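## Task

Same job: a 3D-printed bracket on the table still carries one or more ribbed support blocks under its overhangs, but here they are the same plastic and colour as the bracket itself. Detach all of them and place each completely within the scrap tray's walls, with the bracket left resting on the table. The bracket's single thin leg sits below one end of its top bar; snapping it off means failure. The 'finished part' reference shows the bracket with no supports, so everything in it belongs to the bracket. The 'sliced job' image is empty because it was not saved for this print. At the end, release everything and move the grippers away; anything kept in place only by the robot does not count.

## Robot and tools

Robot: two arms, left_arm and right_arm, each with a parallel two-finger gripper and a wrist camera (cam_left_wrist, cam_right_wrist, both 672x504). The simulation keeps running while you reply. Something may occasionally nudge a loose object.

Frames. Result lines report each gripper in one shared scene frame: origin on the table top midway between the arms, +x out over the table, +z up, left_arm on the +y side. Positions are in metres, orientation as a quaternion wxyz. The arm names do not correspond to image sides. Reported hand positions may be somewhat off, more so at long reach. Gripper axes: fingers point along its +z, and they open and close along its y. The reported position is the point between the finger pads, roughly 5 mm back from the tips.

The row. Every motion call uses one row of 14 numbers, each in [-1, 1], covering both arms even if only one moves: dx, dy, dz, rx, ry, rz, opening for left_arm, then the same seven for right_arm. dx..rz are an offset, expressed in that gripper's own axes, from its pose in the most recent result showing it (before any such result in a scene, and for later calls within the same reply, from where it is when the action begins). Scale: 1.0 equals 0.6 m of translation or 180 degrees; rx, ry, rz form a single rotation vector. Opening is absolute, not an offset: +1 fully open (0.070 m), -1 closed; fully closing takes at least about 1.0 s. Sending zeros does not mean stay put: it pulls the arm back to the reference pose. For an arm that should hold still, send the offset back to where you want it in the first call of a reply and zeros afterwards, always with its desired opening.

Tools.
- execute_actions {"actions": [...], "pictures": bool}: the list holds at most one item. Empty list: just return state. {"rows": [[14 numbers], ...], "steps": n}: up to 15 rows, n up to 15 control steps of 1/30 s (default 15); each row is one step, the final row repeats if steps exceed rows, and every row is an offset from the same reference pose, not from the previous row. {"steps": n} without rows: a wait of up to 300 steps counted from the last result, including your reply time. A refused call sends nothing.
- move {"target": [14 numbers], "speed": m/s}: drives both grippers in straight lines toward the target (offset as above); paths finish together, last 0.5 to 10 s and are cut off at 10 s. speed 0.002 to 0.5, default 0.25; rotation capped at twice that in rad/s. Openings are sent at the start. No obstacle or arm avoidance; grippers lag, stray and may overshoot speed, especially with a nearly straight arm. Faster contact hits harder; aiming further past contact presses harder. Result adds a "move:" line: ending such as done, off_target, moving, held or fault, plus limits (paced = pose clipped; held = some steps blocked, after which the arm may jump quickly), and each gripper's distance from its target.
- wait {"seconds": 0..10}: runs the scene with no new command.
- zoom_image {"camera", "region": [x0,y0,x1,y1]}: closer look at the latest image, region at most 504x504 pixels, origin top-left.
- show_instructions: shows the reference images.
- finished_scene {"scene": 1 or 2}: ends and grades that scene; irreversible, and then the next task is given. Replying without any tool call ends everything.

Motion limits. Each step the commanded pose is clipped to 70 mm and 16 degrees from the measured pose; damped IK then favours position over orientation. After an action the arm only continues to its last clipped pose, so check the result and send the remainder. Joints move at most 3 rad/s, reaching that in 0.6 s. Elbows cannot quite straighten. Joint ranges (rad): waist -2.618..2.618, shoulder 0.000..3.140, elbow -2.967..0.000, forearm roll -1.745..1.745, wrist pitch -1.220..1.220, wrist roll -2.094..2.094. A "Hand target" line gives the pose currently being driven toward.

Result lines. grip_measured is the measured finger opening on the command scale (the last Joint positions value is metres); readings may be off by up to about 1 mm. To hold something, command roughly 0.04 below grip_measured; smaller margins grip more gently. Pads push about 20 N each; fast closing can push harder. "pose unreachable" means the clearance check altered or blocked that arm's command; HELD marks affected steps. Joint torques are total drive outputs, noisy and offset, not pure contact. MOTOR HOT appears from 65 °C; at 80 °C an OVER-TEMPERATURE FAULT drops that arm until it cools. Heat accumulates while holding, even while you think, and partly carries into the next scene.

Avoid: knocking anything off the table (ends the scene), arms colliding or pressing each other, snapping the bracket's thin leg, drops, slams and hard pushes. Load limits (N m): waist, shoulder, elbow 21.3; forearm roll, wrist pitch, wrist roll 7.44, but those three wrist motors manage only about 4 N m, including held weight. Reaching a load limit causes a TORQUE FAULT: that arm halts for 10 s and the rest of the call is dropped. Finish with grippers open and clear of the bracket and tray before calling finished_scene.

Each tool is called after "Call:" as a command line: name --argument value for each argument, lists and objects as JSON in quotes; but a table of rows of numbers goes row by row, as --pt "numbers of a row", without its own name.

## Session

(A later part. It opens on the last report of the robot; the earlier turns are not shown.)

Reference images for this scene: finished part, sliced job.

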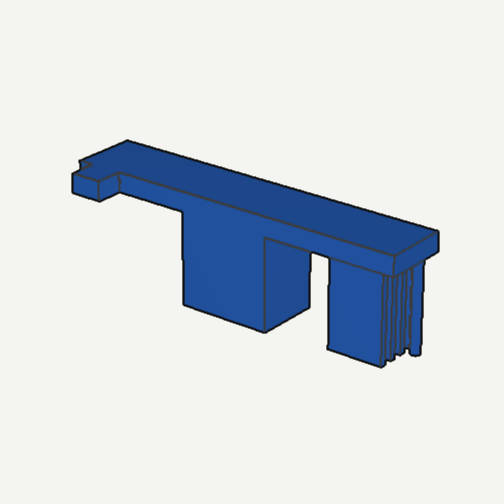

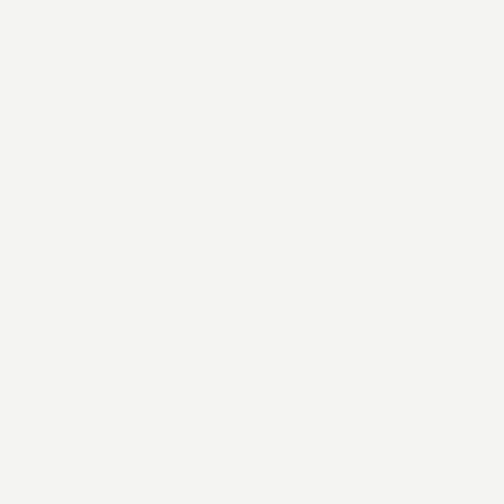

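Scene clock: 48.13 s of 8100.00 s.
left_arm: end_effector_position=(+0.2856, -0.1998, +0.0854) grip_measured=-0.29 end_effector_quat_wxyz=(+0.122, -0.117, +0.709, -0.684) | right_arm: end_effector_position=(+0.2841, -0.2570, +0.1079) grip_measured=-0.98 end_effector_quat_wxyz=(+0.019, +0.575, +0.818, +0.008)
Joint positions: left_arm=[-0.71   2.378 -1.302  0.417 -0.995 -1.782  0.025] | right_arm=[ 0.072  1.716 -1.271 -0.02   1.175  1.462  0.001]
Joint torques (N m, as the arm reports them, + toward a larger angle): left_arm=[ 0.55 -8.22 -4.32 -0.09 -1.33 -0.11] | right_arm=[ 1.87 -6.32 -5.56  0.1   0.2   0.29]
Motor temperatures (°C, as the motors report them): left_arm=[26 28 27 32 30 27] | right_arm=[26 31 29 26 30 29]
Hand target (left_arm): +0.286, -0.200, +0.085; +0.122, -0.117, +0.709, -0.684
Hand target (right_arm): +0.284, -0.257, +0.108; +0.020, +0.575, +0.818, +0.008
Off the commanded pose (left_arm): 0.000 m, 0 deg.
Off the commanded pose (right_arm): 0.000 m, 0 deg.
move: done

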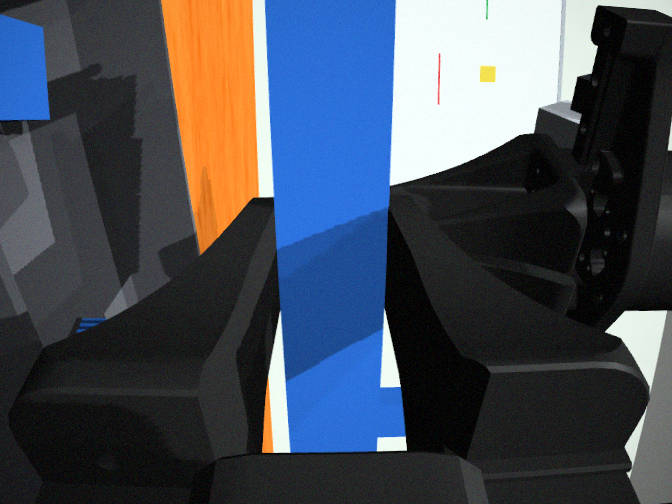

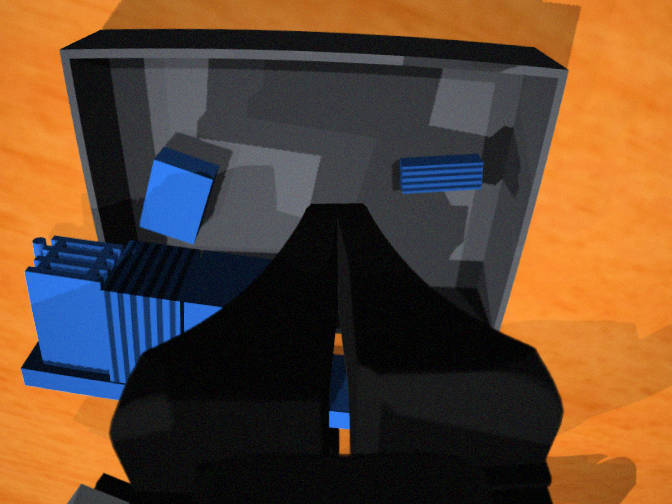

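Call:
move --target '[0.05,0,0,0,-0.05,0,-0.6,0,0.03,-0.035,0,0,0,-1]' --speed 0.1

Scene clock: 50.17 s of 8100.00 s.
left_arm: end_effector_position=(+0.2569, -0.2101, +0.0853) grip_measured=-0.29 end_effector_quat_wxyz=(+0.177, -0.170, +0.698, -0.673) | right_arm: end_effector_position=(+0.3002, -0.2505, +0.1292) grip_measured=-0.98 end_effector_quat_wxyz=(+0.034, +0.574, +0.818, +0.025)
Joint positions: left_arm=[-0.876  2.349 -1.227  0.03  -1.002 -1.567  0.025] | right_arm=[ 0.079  1.724 -1.366 -0.02   1.217  1.468  0.001]
Joint torques (N m, as the arm reports them, + toward a larger angle): left_arm=[ 0.49 -9.29 -2.43  0.09 -1.35  0.  ] | right_arm=[ 1.78 -7.84 -5.32  0.14  0.14  0.27]
Motor temperatures (°C, as the motors report them): left_arm=[26 28 27 32 30 27] | right_arm=[26 31 29 26 30 29]
Hand target (left_arm): +0.257, -0.210, +0.085; +0.177, -0.170, +0.698, -0.673
Hand target (right_arm): +0.300, -0.251, +0.129; +0.034, +0.574, +0.818, +0.025
Off the commanded pose (left_arm): 0.001 m, 0 deg.
Off the commanded pose (right_arm): 0.000 m, 3 deg.
joint sent to its limit (right arm) — the command would take joint 5 (wrist pitch) past its upper limit, so that joint was sent only as far as its limit.
move: off_target (right_arm)

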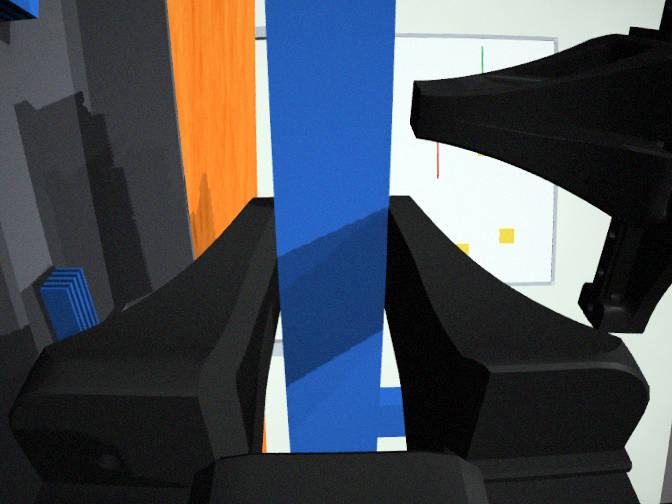

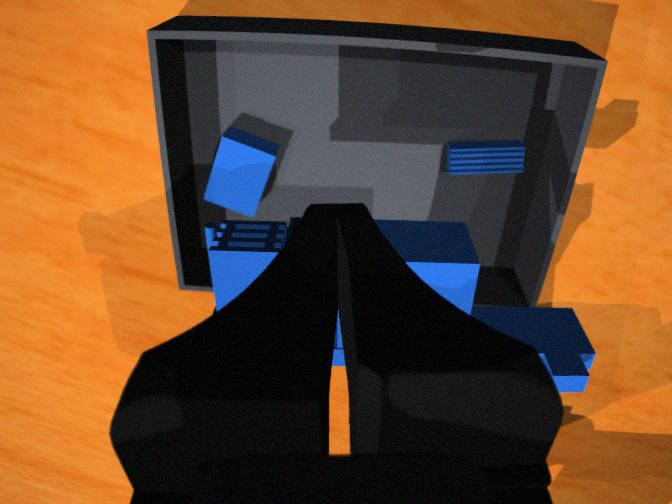

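Call:
move --target '[0,0,0,0,0,0,-0.6,0.042,0.008,0.008,0,0,0,-1]' --speed 0.1

Scene clock: 51.30 s of 8100.00 s.
left_arm: end_effector_position=(+0.2571, -0.2100, +0.0853) grip_measured=-0.29 end_effector_quat_wxyz=(+0.177, -0.170, +0.698, -0.673) | right_arm: end_effector_position=(+0.2961, -0.2246, +0.1238) grip_measured=-0.98 end_effector_quat_wxyz=(+0.033, +0.574, +0.818, +0.025)
Joint positions: left_arm=[-0.876  2.349 -1.227  0.03  -1.002 -1.568  0.025] | right_arm=[ 0.157  1.74  -1.365 -0.024  1.203  1.547  0.001]
Joint torques (N m, as the arm reports them, + toward a larger angle): left_arm=[-0.35 -9.15 -2.61 -0.19 -1.34  0.39] | right_arm=[ 0.12 -5.91 -5.56 -0.04 -0.02 -0.14]
Motor temperatures (°C, as the motors report them): left_arm=[26 28 27 32 30 27] | right_arm=[26 31 29 26 30 29]
Hand target (left_arm): +0.257, -0.210, +0.085; +0.177, -0.170, +0.698, -0.673
Hand target (right_arm): +0.296, -0.225, +0.124; +0.033, +0.574, +0.818, +0.025
Off the commanded pose (left_arm): 0.000 m, 0 deg.
Off the commanded pose (right_arm): 0.001 m, 0 deg.
move: done

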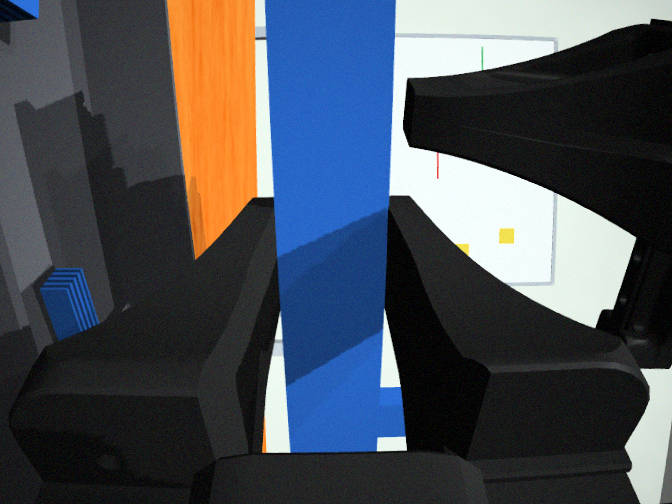

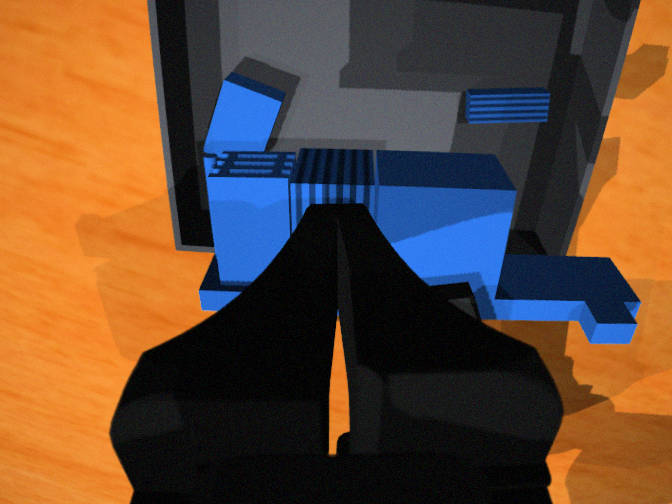

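Call:
move --target '[0,0,0,0,0,0,-0.6,-0.012,0,0.03,0,0,0,-1]' --speed 0.012

Scene clock: 53.63 s of 8100.00 s.
left_arm: end_effector_position=(+0.2571, -0.2093, +0.0817) grip_measured=-0.27 end_effector_quat_wxyz=(+0.176, -0.171, +0.702, -0.669) | right_arm: end_effector_position=(+0.3004, -0.2318, +0.1064) grip_measured=-0.97 end_effector_quat_wxyz=(+0.034, +0.574, +0.818, +0.025)
Joint positions: left_arm=[-0.876  2.351 -1.225  0.03  -0.996 -1.568  0.026] | right_arm=[ 0.134  1.759 -1.32  -0.025  1.136  1.525  0.001]
Joint torques (N m, as the arm reports them, + toward a larger angle): left_arm=[ -0.73 -15.64  -6.55   0.21  -3.94   0.22] | right_arm=[-0.08 -1.11 -0.94 -0.27 -0.24 -0.11]
Motor temperatures (°C, as the motors report them): left_arm=[26 28 27 32 30 27] | right_arm=[26 31 29 26 29 29]
Hand target (left_arm): +0.257, -0.210, +0.085; +0.177, -0.170, +0.698, -0.673
Hand target (right_arm): +0.300, -0.231, +0.106; +0.034, +0.574, +0.818, +0.025
Off the commanded pose (left_arm): 0.004 m, 1 deg.
Off the commanded pose (right_arm): 0.001 m, 0 deg.
move: off_target (left_arm)

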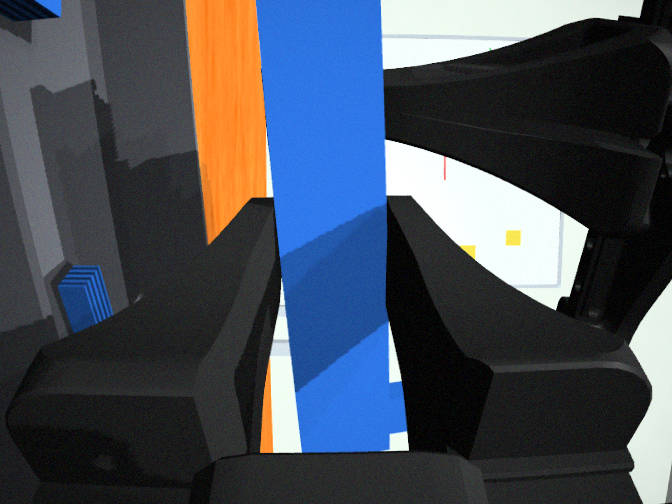

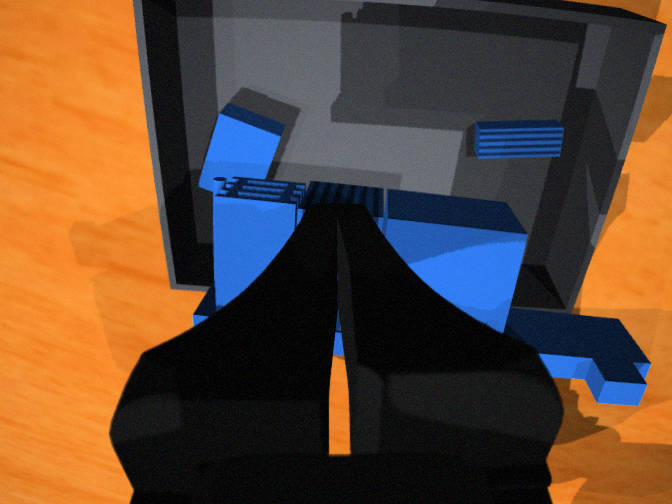

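Call:
move --target '[0,-0.005,0,0,0,0,-0.6,-0.014,0,-0.018,0,0,0,-1]' --speed 0.05

Call:
move --target '[0,0,0,0,0,0,-0.6,0,0,0.022,0,0,0,-1]' --speed 0.012

Scene clock: 55.13 s of 8100.00 s.
left_arm: end_effector_position=(+0.2570, -0.2105, +0.0899) grip_measured=-0.27 end_effector_quat_wxyz=(+0.177, -0.169, +0.697, -0.674) | right_arm: end_effector_position=(+0.3023, -0.2401, +0.1165) grip_measured=-0.98 end_effector_quat_wxyz=(+0.034, +0.574, +0.818, +0.024)
Joint positions: left_arm=[-0.876  2.338 -1.227  0.031 -0.994 -1.568  0.026] | right_arm=[ 0.109  1.751 -1.35  -0.023  1.177  1.499  0.001]
Joint torques (N m, as the arm reports them, + toward a larger angle): left_arm=[ 0.52 -9.73 -3.72 -0.22 -1.58  0.24] | right_arm=[ 0.2  -7.19 -5.13 -0.21  0.21  0.02]
Motor temperatures (°C, as the motors report them): left_arm=[26 28 27 32 31 27] | right_arm=[26 31 29 26 29 29]
Hand target (left_arm): +0.257, -0.209, +0.085; +0.176, -0.171, +0.702, -0.669
Hand target (right_arm): +0.302, -0.240, +0.117; +0.035, +0.574, +0.818, +0.025
Off the commanded pose (left_arm): 0.005 m, 1 deg.
Off the commanded pose (right_arm): 0.001 m, 0 deg.
move: off_target (left_arm)

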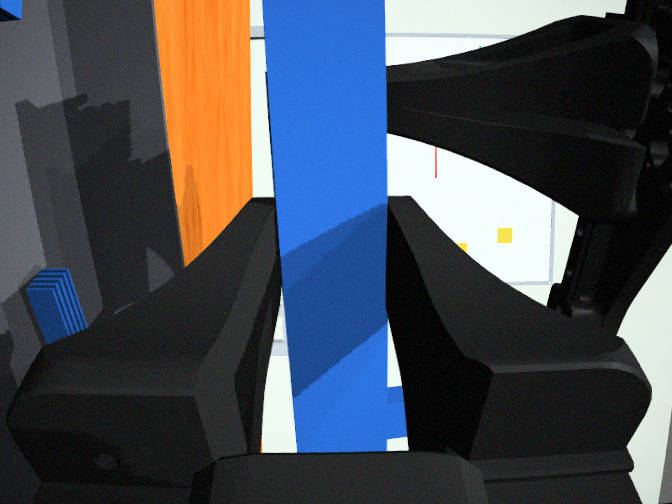

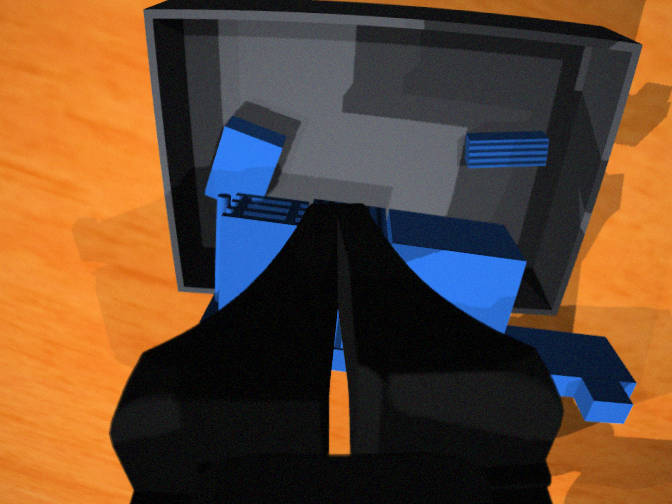

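Scene clock: 56.47 s of 8100.00 s.
left_arm: end_effector_position=(+0.2571, -0.2106, +0.0905) grip_measured=-0.29 end_effector_quat_wxyz=(+0.177, -0.169, +0.697, -0.674) | right_arm: end_effector_position=(+0.3034, -0.2402, +0.1030) grip_measured=-0.98 end_effector_quat_wxyz=(+0.034, +0.574, +0.818, +0.024)
Joint positions: left_arm=[-0.876  2.338 -1.228  0.031 -0.995 -1.568  0.025] | right_arm=[ 0.108  1.766 -1.316 -0.024  1.128  1.499  0.001]
Joint torques (N m, as the arm reports them, + toward a larger angle): left_arm=[-0.37 -8.13 -2.34  0.13 -0.94  0.26] | right_arm=[ 0.46 -6.29 -4.56  0.15  0.01  0.29]
Motor temperatures (°C, as the motors report them): left_arm=[26 28 27 32 31 27] | right_arm=[26 31 29 26 29 29]
Hand target (left_arm): +0.257, -0.210, +0.090; +0.177, -0.169, +0.697, -0.674
Hand target (right_arm): +0.303, -0.240, +0.103; +0.034, +0.574, +0.818, +0.024
Off the commanded pose (left_arm): 0.001 m, 0 deg.
Off the commanded pose (right_arm): 0.000 m, 0 deg.
move: done

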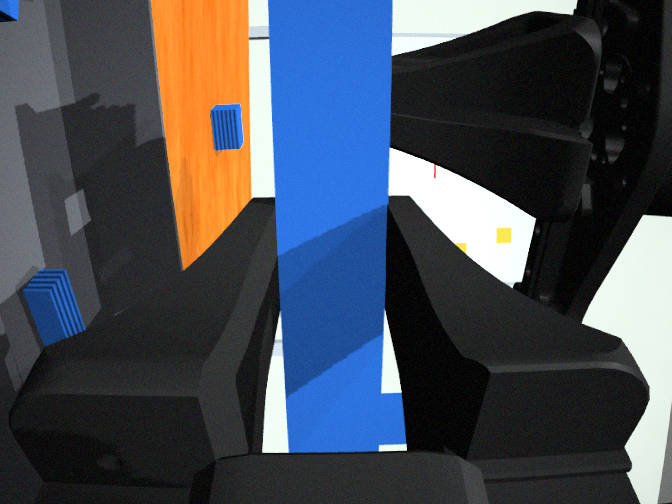

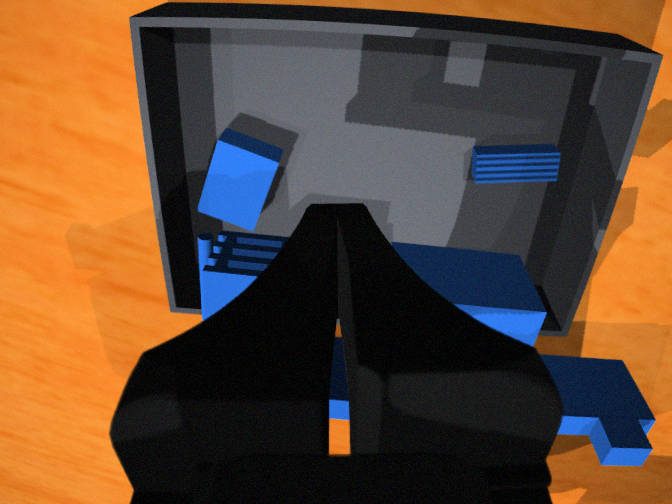

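Call:
move --target '[0,0,0,0,0,0,-0.6,-0.04,0,-0.03,0,0,0,-1]' --speed 0.06

Call:
move --target '[-0.2,-0.08,-0.26,0,-0.053,0,-0.6,-0.3,-0.1,0.02,0,0,0,0.8]'

Scene clock: 58.27 s of 8100.00 s.
left_arm: end_effector_position=(+0.2570, -0.2105, +0.0899) grip_measured=-0.29 end_effector_quat_wxyz=(+0.177, -0.169, +0.697, -0.674) | right_arm: end_effector_position=(+0.3104, -0.2633, +0.1222) grip_measured=-0.98 end_effector_quat_wxyz=(+0.035, +0.574, +0.818, +0.024)
Joint positions: left_arm=[-0.876  2.338 -1.227  0.031 -0.994 -1.568  0.025] | right_arm=[ 0.037  1.755 -1.379 -0.019  1.2    1.425  0.001]
Joint torques (N m, as the arm reports them, + toward a larger angle): left_arm=[-0.13 -8.68 -3.5   0.12 -1.01  0.26] | right_arm=[ 1.62 -7.62 -4.92  0.14 -0.07  0.3 ]
Motor temperatures (°C, as the motors report them): left_arm=[26 28 27 32 31 27] | right_arm=[26 31 29 26 29 29]
Hand target (left_arm): +0.257, -0.211, +0.090; +0.177, -0.169, +0.697, -0.674
Hand target (right_arm): +0.310, -0.263, +0.122; +0.035, +0.574, +0.818, +0.023
Off the commanded pose (left_arm): 0.001 m, 0 deg.
Off the commanded pose (right_arm): 0.001 m, 0 deg.
move: done

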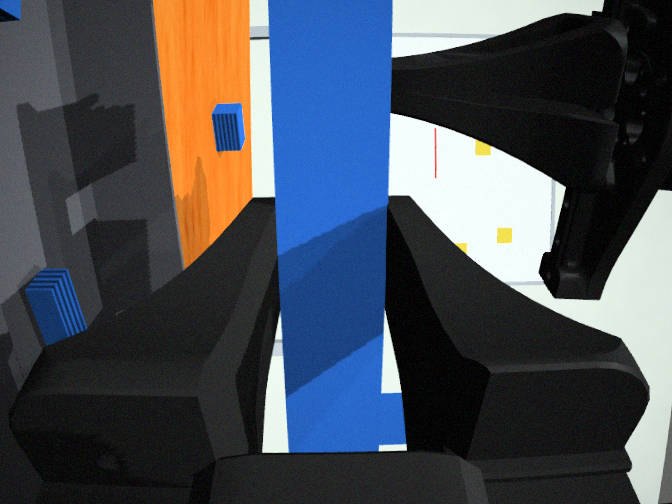

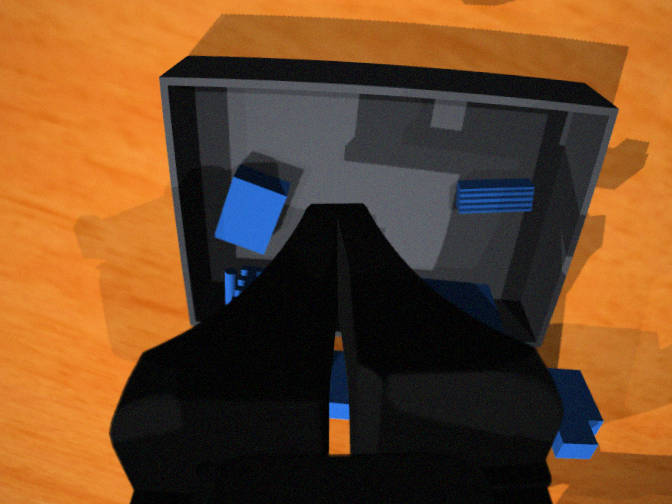

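Scene clock: 59.47 s of 8100.00 s.
left_arm: end_effector_position=(+0.2866, -0.0170, +0.1409) grip_measured=-0.29 end_effector_quat_wxyz=(+0.232, -0.227, +0.680, -0.657) | right_arm: end_effector_position=(+0.3165, -0.4556, +0.1124) grip_measured=+0.80 end_effector_quat_wxyz=(+0.039, +0.574, +0.818, +0.018)
Joint positions: left_arm=[-0.509  1.916 -0.606  0.244 -1.203 -1.637  0.025] | right_arm=[-0.512  1.837 -1.455  0.016  1.191  0.865  0.063]
Joint torques (N m, as the arm reports them, + toward a larger angle): left_arm=[-0.52 -5.06 -3.16 -0.26 -1.18  0.08] | right_arm=[ 1.84 -8.39 -4.47  0.15  0.12  0.29]
Motor temperatures (°C, as the motors report them): left_arm=[26 28 27 32 31 27] | right_arm=[26 31 29 26 29 29]
Hand target (left_arm): +0.287, -0.017, +0.141; +0.232, -0.228, +0.680, -0.657
Hand target (right_arm): +0.316, -0.455, +0.113; +0.039, +0.574, +0.818, +0.018
Off the commanded pose (left_arm): 0.004 m, 0 deg.
Off the commanded pose (right_arm): 0.003 m, 1 deg.
move: off_target (left_arm)

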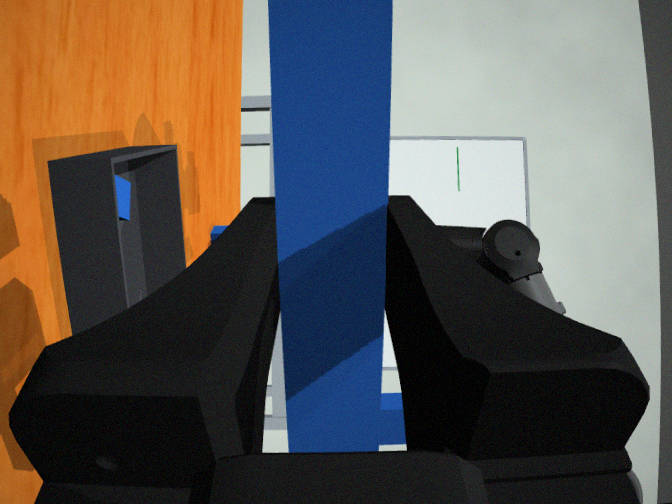

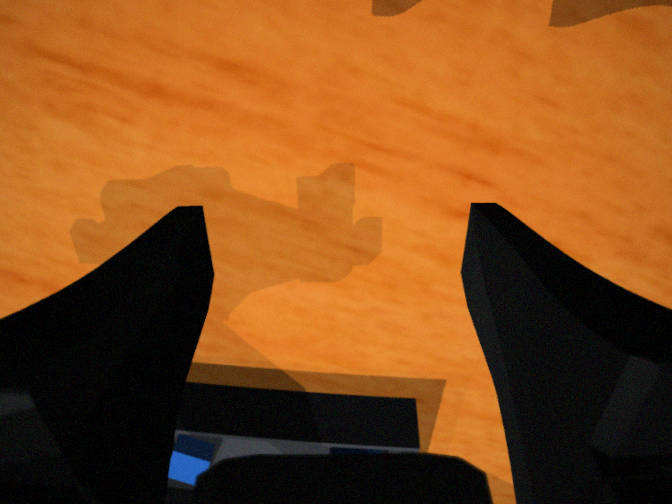

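Call:
move --target '[0,0.11,0,-0.49,0,0,-0.6,-0.11,-0.04,0.03,0,0,0,0.8]' --speed 0.4

Call:
move --target '[0,0,0.03,0,-0.095,0,-0.6,0,0,0,0,0,0,0.8]'

Scene clock: 62.67 s of 8100.00 s.
left_arm: end_effector_position=(+0.2868, -0.0129, +0.0769) grip_measured=-0.29 end_effector_quat_wxyz=(+0.024, -0.322, +0.946, -0.038) | right_arm: end_effector_position=(+0.3174, -0.5269, +0.0954) grip_measured=+0.80 end_effector_quat_wxyz=(+0.040, +0.574, +0.818, +0.016)
Joint positions: left_arm=[-0.617  2.145 -1.806  0.011  1.229 -1.448  0.025] | right_arm=[-0.681  1.961 -1.573  0.027  1.189  0.692  0.063]
Joint torques (N m, as the arm reports them, + toward a larger angle): left_arm=[-0.42 -8.85 -3.5   0.13 -0.17  0.31] | right_arm=[ 0.9  -8.25 -6.14  0.18  0.14 -0.04]
Motor temperatures (°C, as the motors report them): left_arm=[26 28 27 32 31 27] | right_arm=[26 31 29 26 29 29]
Hand target (left_arm): +0.286, -0.013, +0.077; +0.024, -0.321, +0.946, -0.038
Hand target (right_arm): +0.317, -0.527, +0.095; +0.040, +0.574, +0.818, +0.016
Off the commanded pose (left_arm): 0.003 m, 5 deg.
Off the commanded pose (right_arm): 0.001 m, 0 deg.
joint sent to its limit (left arm) — the command would take joint 5 (wrist pitch) past its upper limit, so that joint was sent only as far as its limit.
move: off_target (left_arm); limits=paced

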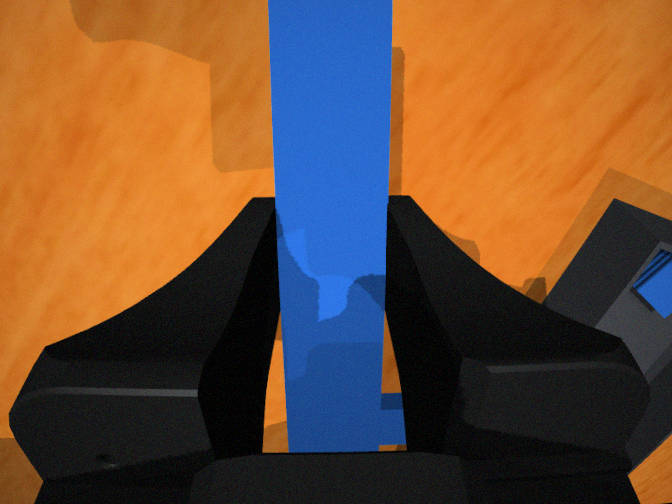

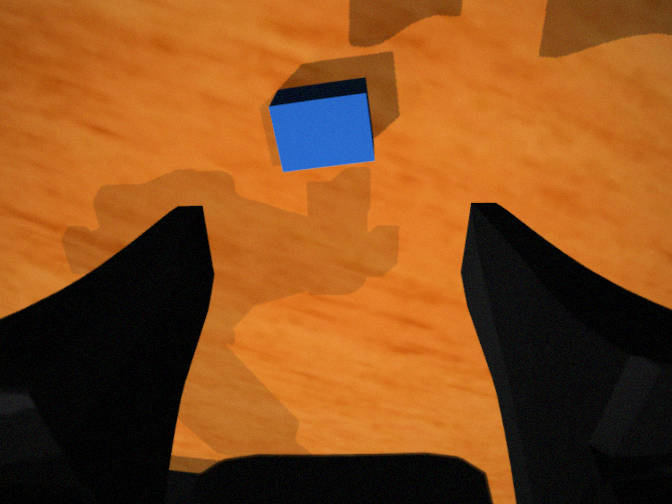

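Scene clock: 63.60 s of 8100.00 s.
left_arm: end_effector_position=(+0.2888, -0.0139, +0.0592) grip_measured=-0.29 end_effector_quat_wxyz=(+0.166, -0.325, +0.931, +0.012) | right_arm: end_effector_position=(+0.3173, -0.5269, +0.0953) grip_measured=+0.80 end_effector_quat_wxyz=(+0.040, +0.574, +0.818, +0.016)
Joint positions: left_arm=[-0.767  2.171 -1.733  0.357  1.167 -1.743  0.025] | right_arm=[-0.681  1.961 -1.573  0.027  1.189  0.692  0.063]
Joint torques (N m, as the arm reports them, + toward a larger angle): left_arm=[ 0.61 -8.61 -3.28  0.09 -0.08  0.32] | right_arm=[ 0.82 -8.21 -6.19  0.18  0.12 -0.06]
Motor temperatures (°C, as the motors report them): left_arm=[26 28 27 32 31 27] | right_arm=[26 31 29 26 29 29]
Hand target (left_arm): +0.289, -0.014, +0.060; +0.166, -0.325, +0.931, +0.012
Hand target (right_arm): +0.317, -0.527, +0.095; +0.040, +0.574, +0.818, +0.016
Off the commanded pose (left_arm): 0.001 m, 0 deg.
Off the commanded pose (right_arm): 0.000 m, 0 deg.
move: done

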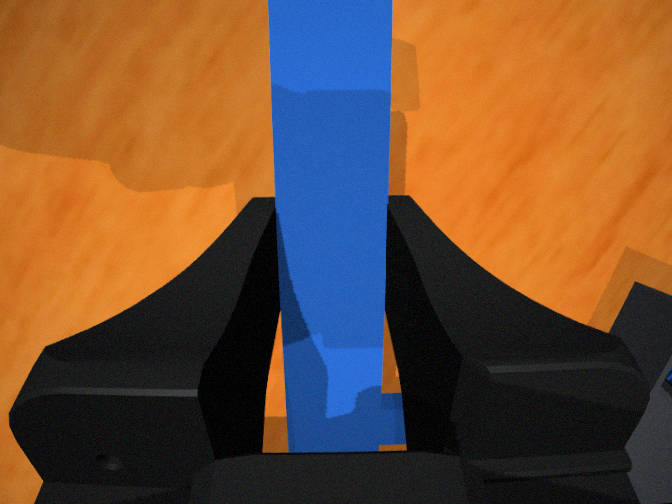

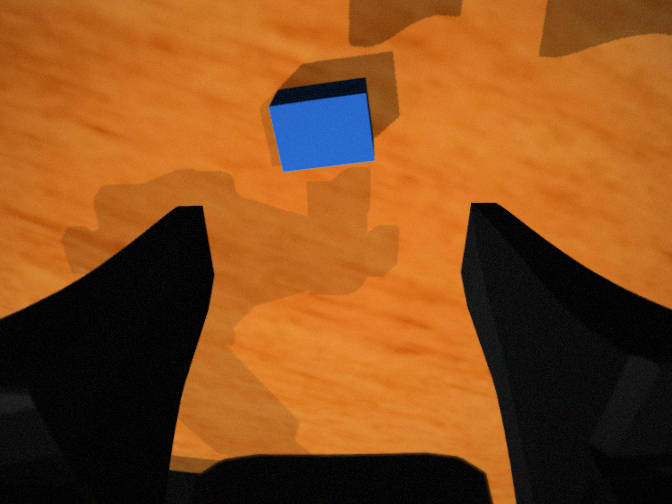

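Call:
move --target '[0.01,0,0.036,-0.025,0,0,-0.6,0,0.007,0.115,0,0,-0.045,0.8]' --speed 0.06

Scene clock: 65.67 s of 8100.00 s.
left_arm: end_effector_position=(+0.2909, -0.0149, +0.0368) grip_measured=-0.29 end_effector_quat_wxyz=(+0.154, -0.330, +0.930, +0.046) | right_arm: end_effector_position=(+0.3264, -0.5266, +0.0258) grip_measured=+0.80 end_effector_quat_wxyz=(+0.040, +0.515, +0.856, +0.013)
Joint positions: left_arm=[-0.763  2.266 -1.818  0.343  1.229 -1.737  0.025] | right_arm=[-0.669  2.069 -1.46   0.029  0.969  0.556  0.063]
Joint torques (N m, as the arm reports them, + toward a larger angle): left_arm=[ 0.49 -9.05 -4.48  0.1   0.2  -0.02] | right_arm=[ 1.73 -9.93 -5.03  0.19  0.12  0.25]
Motor temperatures (°C, as the motors report them): left_arm=[26 28 27 32 30 27] | right_arm=[26 31 29 26 29 29]
Hand target (left_arm): +0.291, -0.015, +0.037; +0.154, -0.330, +0.930, +0.046
Hand target (right_arm): +0.327, -0.527, +0.027; +0.041, +0.515, +0.856, +0.013
Off the commanded pose (left_arm): 0.000 m, 0 deg.
Off the commanded pose (right_arm): 0.001 m, 0 deg.
joint sent to its limit (left arm) — the command would take joint 5 (wrist pitch) past its upper limit, so that joint was sent only as far as its limit.
move: done

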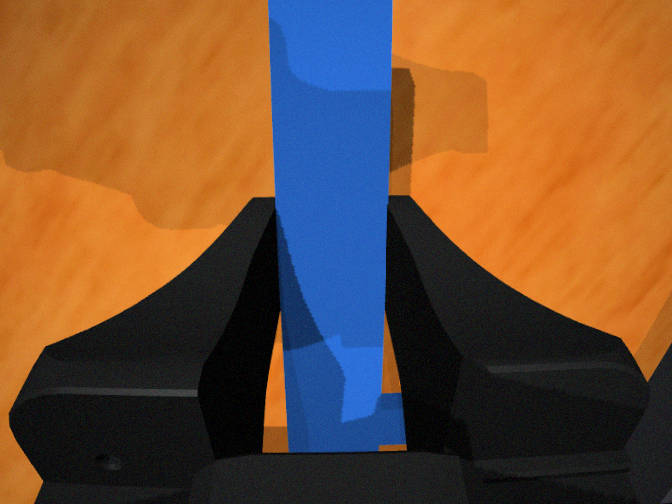

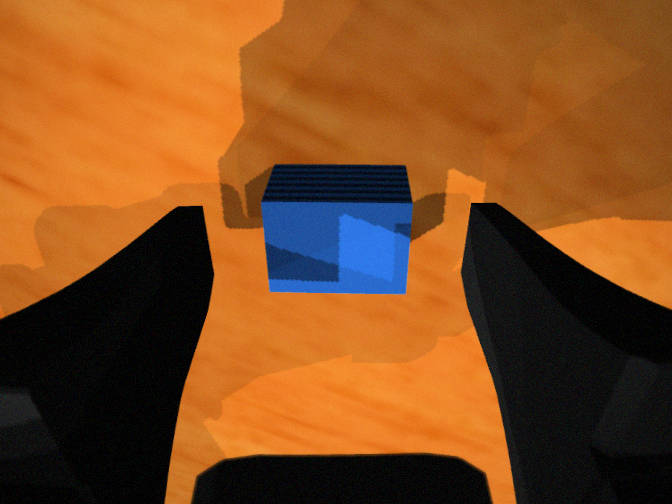

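Call:
move --target '[0.002,0,0.007,0,0,0,-0.6,-0.004,0,0.007,0,0,0,-0.2]' --speed 0.01

Call:
move --target '[0,0,0,0,0,0,0.3,0,0,-0.12,0,0,0.045,-0.2]' --speed 0.15

Scene clock: 67.27 s of 8100.00 s.
left_arm: end_effector_position=(+0.2913, -0.0150, +0.0328) grip_measured=-0.29 end_effector_quat_wxyz=(+0.154, -0.330, +0.930, +0.046) | right_arm: end_effector_position=(+0.3284, -0.5290, +0.0230) grip_measured=-0.05 end_effector_quat_wxyz=(+0.042, +0.515, +0.856, +0.013)
Joint positions: left_arm=[-0.763  2.271 -1.811  0.345  1.217 -1.741  0.025] | right_arm=[-0.672  2.08  -1.467  0.029  0.961  0.552  0.033]
Joint torques (N m, as the arm reports them, + toward a larger angle): left_arm=[ 0.53 -7.74 -2.31  0.33 -0.17 -0.16] | right_arm=[ 0.01 -5.12 -3.92  0.14 -0.29 -0.14]
Motor temperatures (°C, as the motors report them): left_arm=[26 28 27 32 30 27] | right_arm=[26 31 29 26 29 29]
Hand target (left_arm): +0.291, -0.015, +0.032; +0.154, -0.330, +0.930, +0.046
Hand target (right_arm): +0.328, -0.529, +0.022; +0.040, +0.515, +0.856, +0.013
Off the commanded pose (left_arm): 0.001 m, 0 deg.
Off the commanded pose (right_arm): 0.001 m, 0 deg.
move: done

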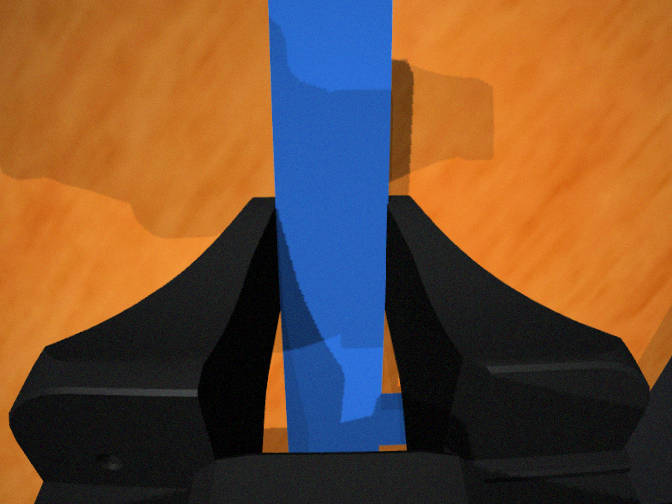

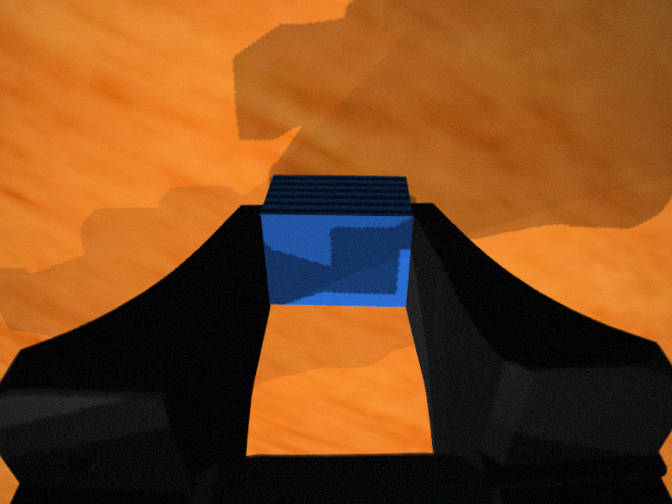

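Scene clock: 68.10 s of 8100.00 s.
left_arm: end_effector_position=(+0.2913, -0.0150, +0.0327) grip_measured=+0.30 end_effector_quat_wxyz=(+0.154, -0.330, +0.930, +0.046) | right_arm: end_effector_position=(+0.3230, -0.5278, +0.0960) grip_measured=-0.06 end_effector_quat_wxyz=(+0.042, +0.574, +0.818, +0.016)
Joint positions: left_arm=[-0.763  2.271 -1.811  0.345  1.217 -1.741  0.045] | right_arm=[-0.676  1.976 -1.6    0.027  1.196  0.697  0.033]
Joint torques (N m, as the arm reports them, + toward a larger angle): left_arm=[ 0.46 -8.36 -2.87  0.33 -0.11 -0.19] | right_arm=[ 0.38 -7.7  -4.36  0.03 -0.13 -0.16]
Motor temperatures (°C, as the motors report them): left_arm=[26 28 27 31 30 27] | right_arm=[26 31 29 26 29 29]
Hand target (left_arm): +0.291, -0.015, +0.033; +0.154, -0.330, +0.930, +0.046
Hand target (right_arm): +0.323, -0.528, +0.095; +0.041, +0.573, +0.818, +0.016
Off the commanded pose (left_arm): 0.000 m, 0 deg.
Off the commanded pose (right_arm): 0.002 m, 0 deg.
move: done

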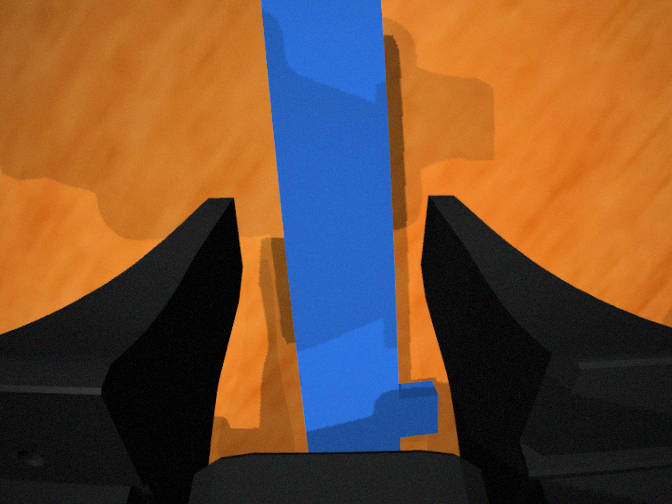

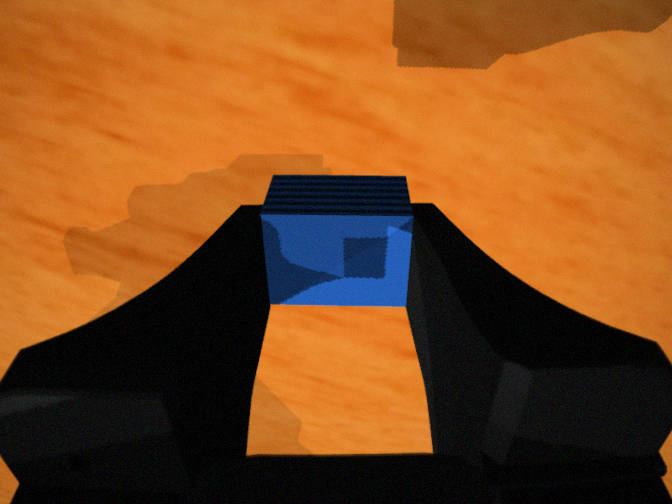

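Call:
move --target '[-0.03,0,-0.09,0,0,0,0.3,0.47,0.108,0,0,0,0,-0.2]'

Call:
move --target '[0,0.2,-0.03,0,0,0,0.3,0,0,0.098,0,0,0,-0.2]' --speed 0.1

Scene clock: 70.73 s of 8100.00 s.
left_arm: end_effector_position=(+0.2903, -0.0131, +0.0892) grip_measured=+0.30 end_effector_quat_wxyz=(+0.167, -0.323, +0.932, +0.002) | right_arm: end_effector_position=(+0.2886, -0.2369, +0.0899) grip_measured=-0.06 end_effector_quat_wxyz=(+0.036, +0.574, +0.818, +0.025)
Joint positions: left_arm=[-0.761  2.129 -1.781  0.341  1.229 -1.703  0.045] | right_arm=[ 0.131  1.733 -1.215 -0.03   1.056  1.528  0.033]
Joint torques (N m, as the arm reports them, + toward a larger angle): left_arm=[ 0.51 -7.46 -2.85  0.07  0.02  0.21] | right_arm=[ 0.21 -5.52 -5.61  0.    0.18 -0.15]
Motor temperatures (°C, as the motors report them): left_arm=[26 28 27 31 30 27] | right_arm=[26 31 29 26 29 29]
Hand target (left_arm): +0.290, -0.013, +0.089; +0.167, -0.323, +0.932, +0.002
Hand target (right_arm): +0.289, -0.237, +0.090; +0.036, +0.574, +0.818, +0.025
Off the commanded pose (left_arm): 0.001 m, 5 deg.
Off the commanded pose (right_arm): 0.005 m, 1 deg.
joint sent to its limit (left arm) — the command would take joint 5 (wrist pitch) past its upper limit, so that joint was sent only as far as its limit.
move: off_target (left_arm, right_arm)

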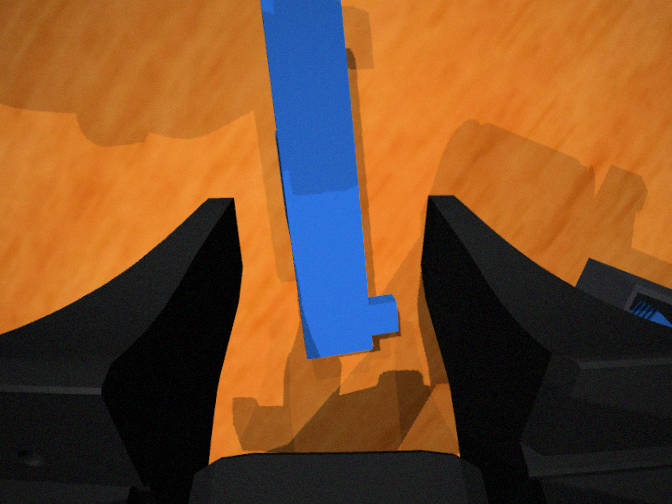

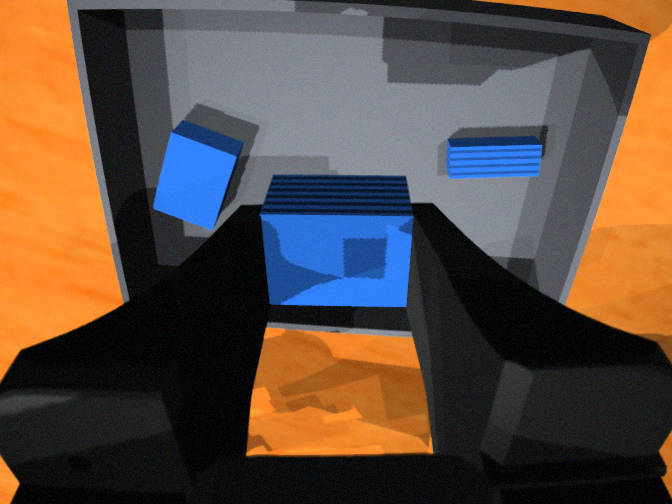

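Scene clock: 72.23 s of 8100.00 s.
left_arm: end_effector_position=(+0.2114, +0.0802, +0.0913) grip_measured=+0.30 end_effector_quat_wxyz=(+0.167, -0.322, +0.932, +0.002) | right_arm: end_effector_position=(+0.2934, -0.2374, +0.0304) grip_measured=-0.06 end_effector_quat_wxyz=(+0.036, +0.574, +0.817, +0.024)
Joint positions: left_arm=[-0.787  1.706 -1.136  0.38   1.03  -1.814  0.045] | right_arm=[ 0.126  1.839 -1.104 -0.035  0.841  1.532  0.033]
Joint torques (N m, as the arm reports them, + toward a larger angle): left_arm=[-0.23 -4.61 -4.45  0.35 -0.25 -0.03] | right_arm=[ 0.27 -7.38 -4.56 -0.03  0.18  0.28]
Motor temperatures (°C, as the motors report them): left_arm=[26 28 27 31 30 27] | right_arm=[26 31 29 26 29 29]
Hand target (left_arm): +0.212, +0.080, +0.092; +0.167, -0.322, +0.932, +0.002
Hand target (right_arm): +0.294, -0.237, +0.031; +0.037, +0.574, +0.817, +0.025
Off the commanded pose (left_arm): 0.003 m, 0 deg.
Off the commanded pose (right_arm): 0.001 m, 0 deg.
move: done

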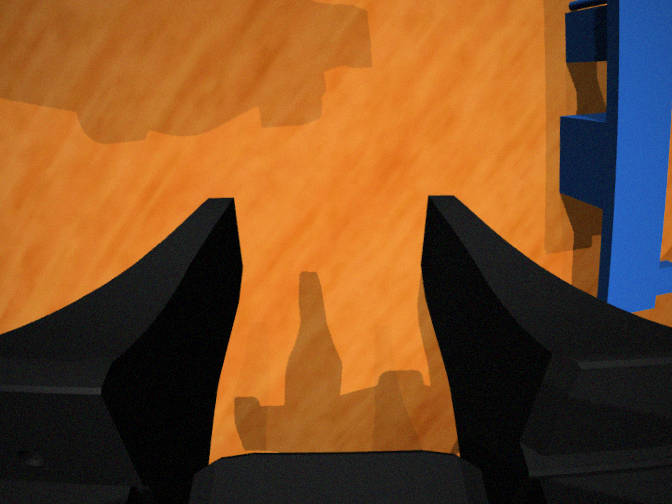

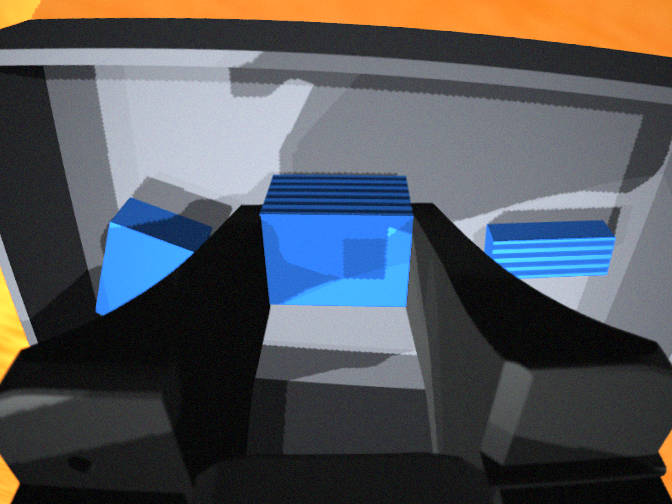

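Call:
move --target '[0,0,0,0,0,0,0.3,0,0,0.003,0,0,0,0.15]'

Call:
move --target '[0,0,0,0,0,0,0.3,-0.03,0,-0.16,0,0,0,0.15]'

Scene clock: 76.30 s of 8100.00 s.
left_arm: end_effector_position=(+0.2116, +0.0800, +0.0915) grip_measured=+0.30 end_effector_quat_wxyz=(+0.167, -0.322, +0.932, +0.002) | right_arm: end_effector_position=(+0.2937, -0.2373, +0.0288) grip_measured=+0.15 end_effector_quat_wxyz=(+0.036, +0.574, +0.818, +0.025)
Joint positions: left_arm=[-0.787  1.706 -1.137  0.38   1.03  -1.813  0.045] | right_arm=[ 0.126  1.842 -1.102 -0.035  0.834  1.532  0.04 ]
Joint torques (N m, as the arm reports them, + toward a larger angle): left_arm=[ 0.39 -5.61 -2.7   0.3  -0.01  0.07] | right_arm=[ 0.28 -5.93 -3.36 -0.03 -0.08  0.29]
Motor temperatures (°C, as the motors report them): left_arm=[26 28 27 31 30 27] | right_arm=[26 31 29 26 29 29]
Hand target (left_arm): +0.211, +0.080, +0.091; +0.167, -0.322, +0.932, +0.002
Hand target (right_arm): +0.294, -0.237, +0.029; +0.036, +0.574, +0.817, +0.024
Off the commanded pose (left_arm): 0.000 m, 0 deg.
Off the commanded pose (right_arm): 0.000 m, 0 deg.
After step 90, 0.37 s passed at rest.
move: done

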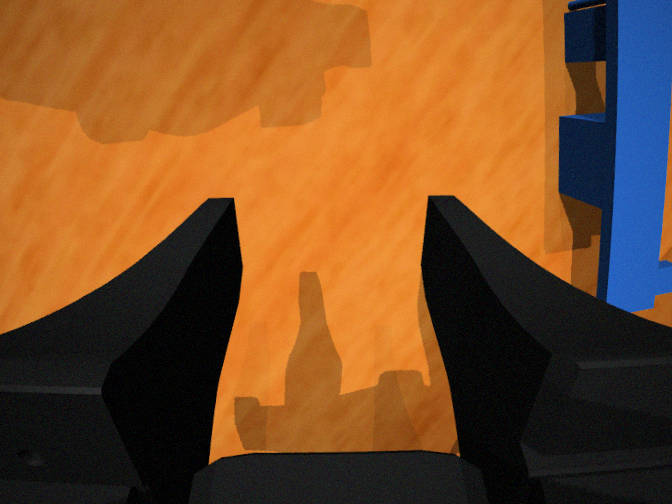

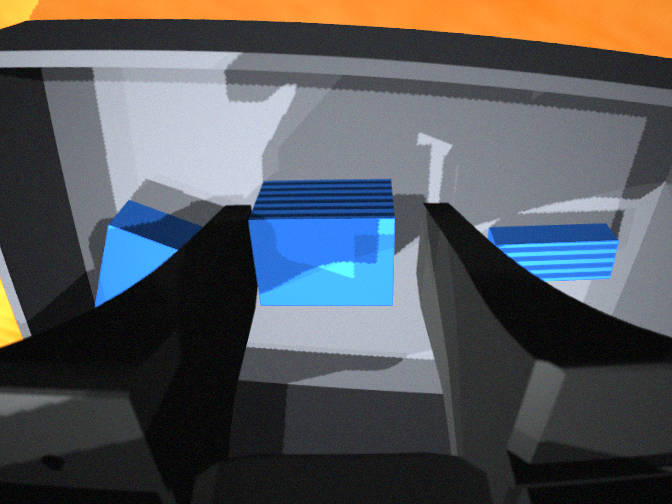

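Scene clock: 77.10 s of 8100.00 s.
left_arm: end_effector_position=(+0.2115, +0.0800, +0.0914) grip_measured=+0.30 end_effector_quat_wxyz=(+0.167, -0.322, +0.932, +0.002) | right_arm: end_effector_position=(+0.2920, -0.2538, +0.1264) grip_measured=+0.15 end_effector_quat_wxyz=(+0.037, +0.574, +0.818, +0.025)
Joint positions: left_arm=[-0.787  1.706 -1.137  0.38   1.03  -1.813  0.046] | right_arm=[ 0.078  1.693 -1.313 -0.025  1.191  1.469  0.04 ]
Joint torques (N m, as the arm reports them, + toward a larger angle): left_arm=[ 0.46 -5.44 -2.93  0.28  0.    0.14] | right_arm=[ 0.63 -5.23 -4.17  0.14 -0.09 -0.04]
Motor temperatures (°C, as the motors report them): left_arm=[26 28 27 31 30 27] | right_arm=[26 31 29 26 29 29]
Hand target (left_arm): +0.212, +0.080, +0.091; +0.167, -0.322, +0.932, +0.002
Hand target (right_arm): +0.292, -0.254, +0.126; +0.037, +0.574, +0.818, +0.024
Off the commanded pose (left_arm): 0.000 m, 0 deg.
Off the commanded pose (right_arm): 0.002 m, 0 deg.
move: done

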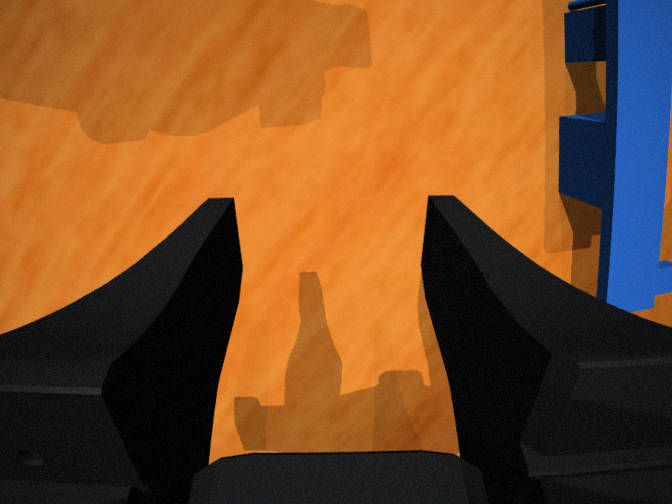

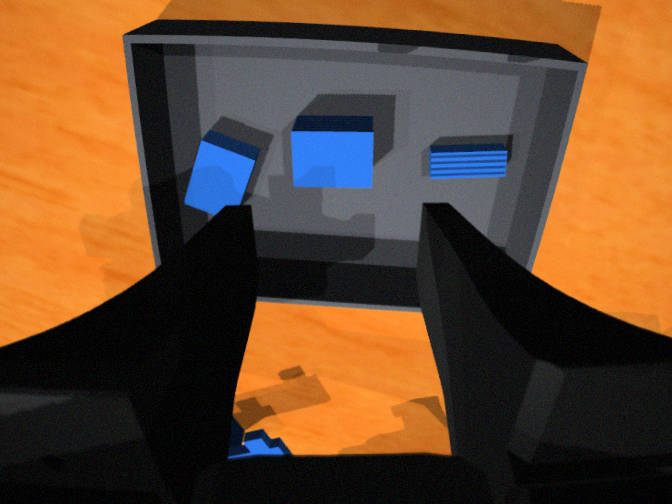

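Call:
finished_scene --scene 2

The scene is finished: the task was done.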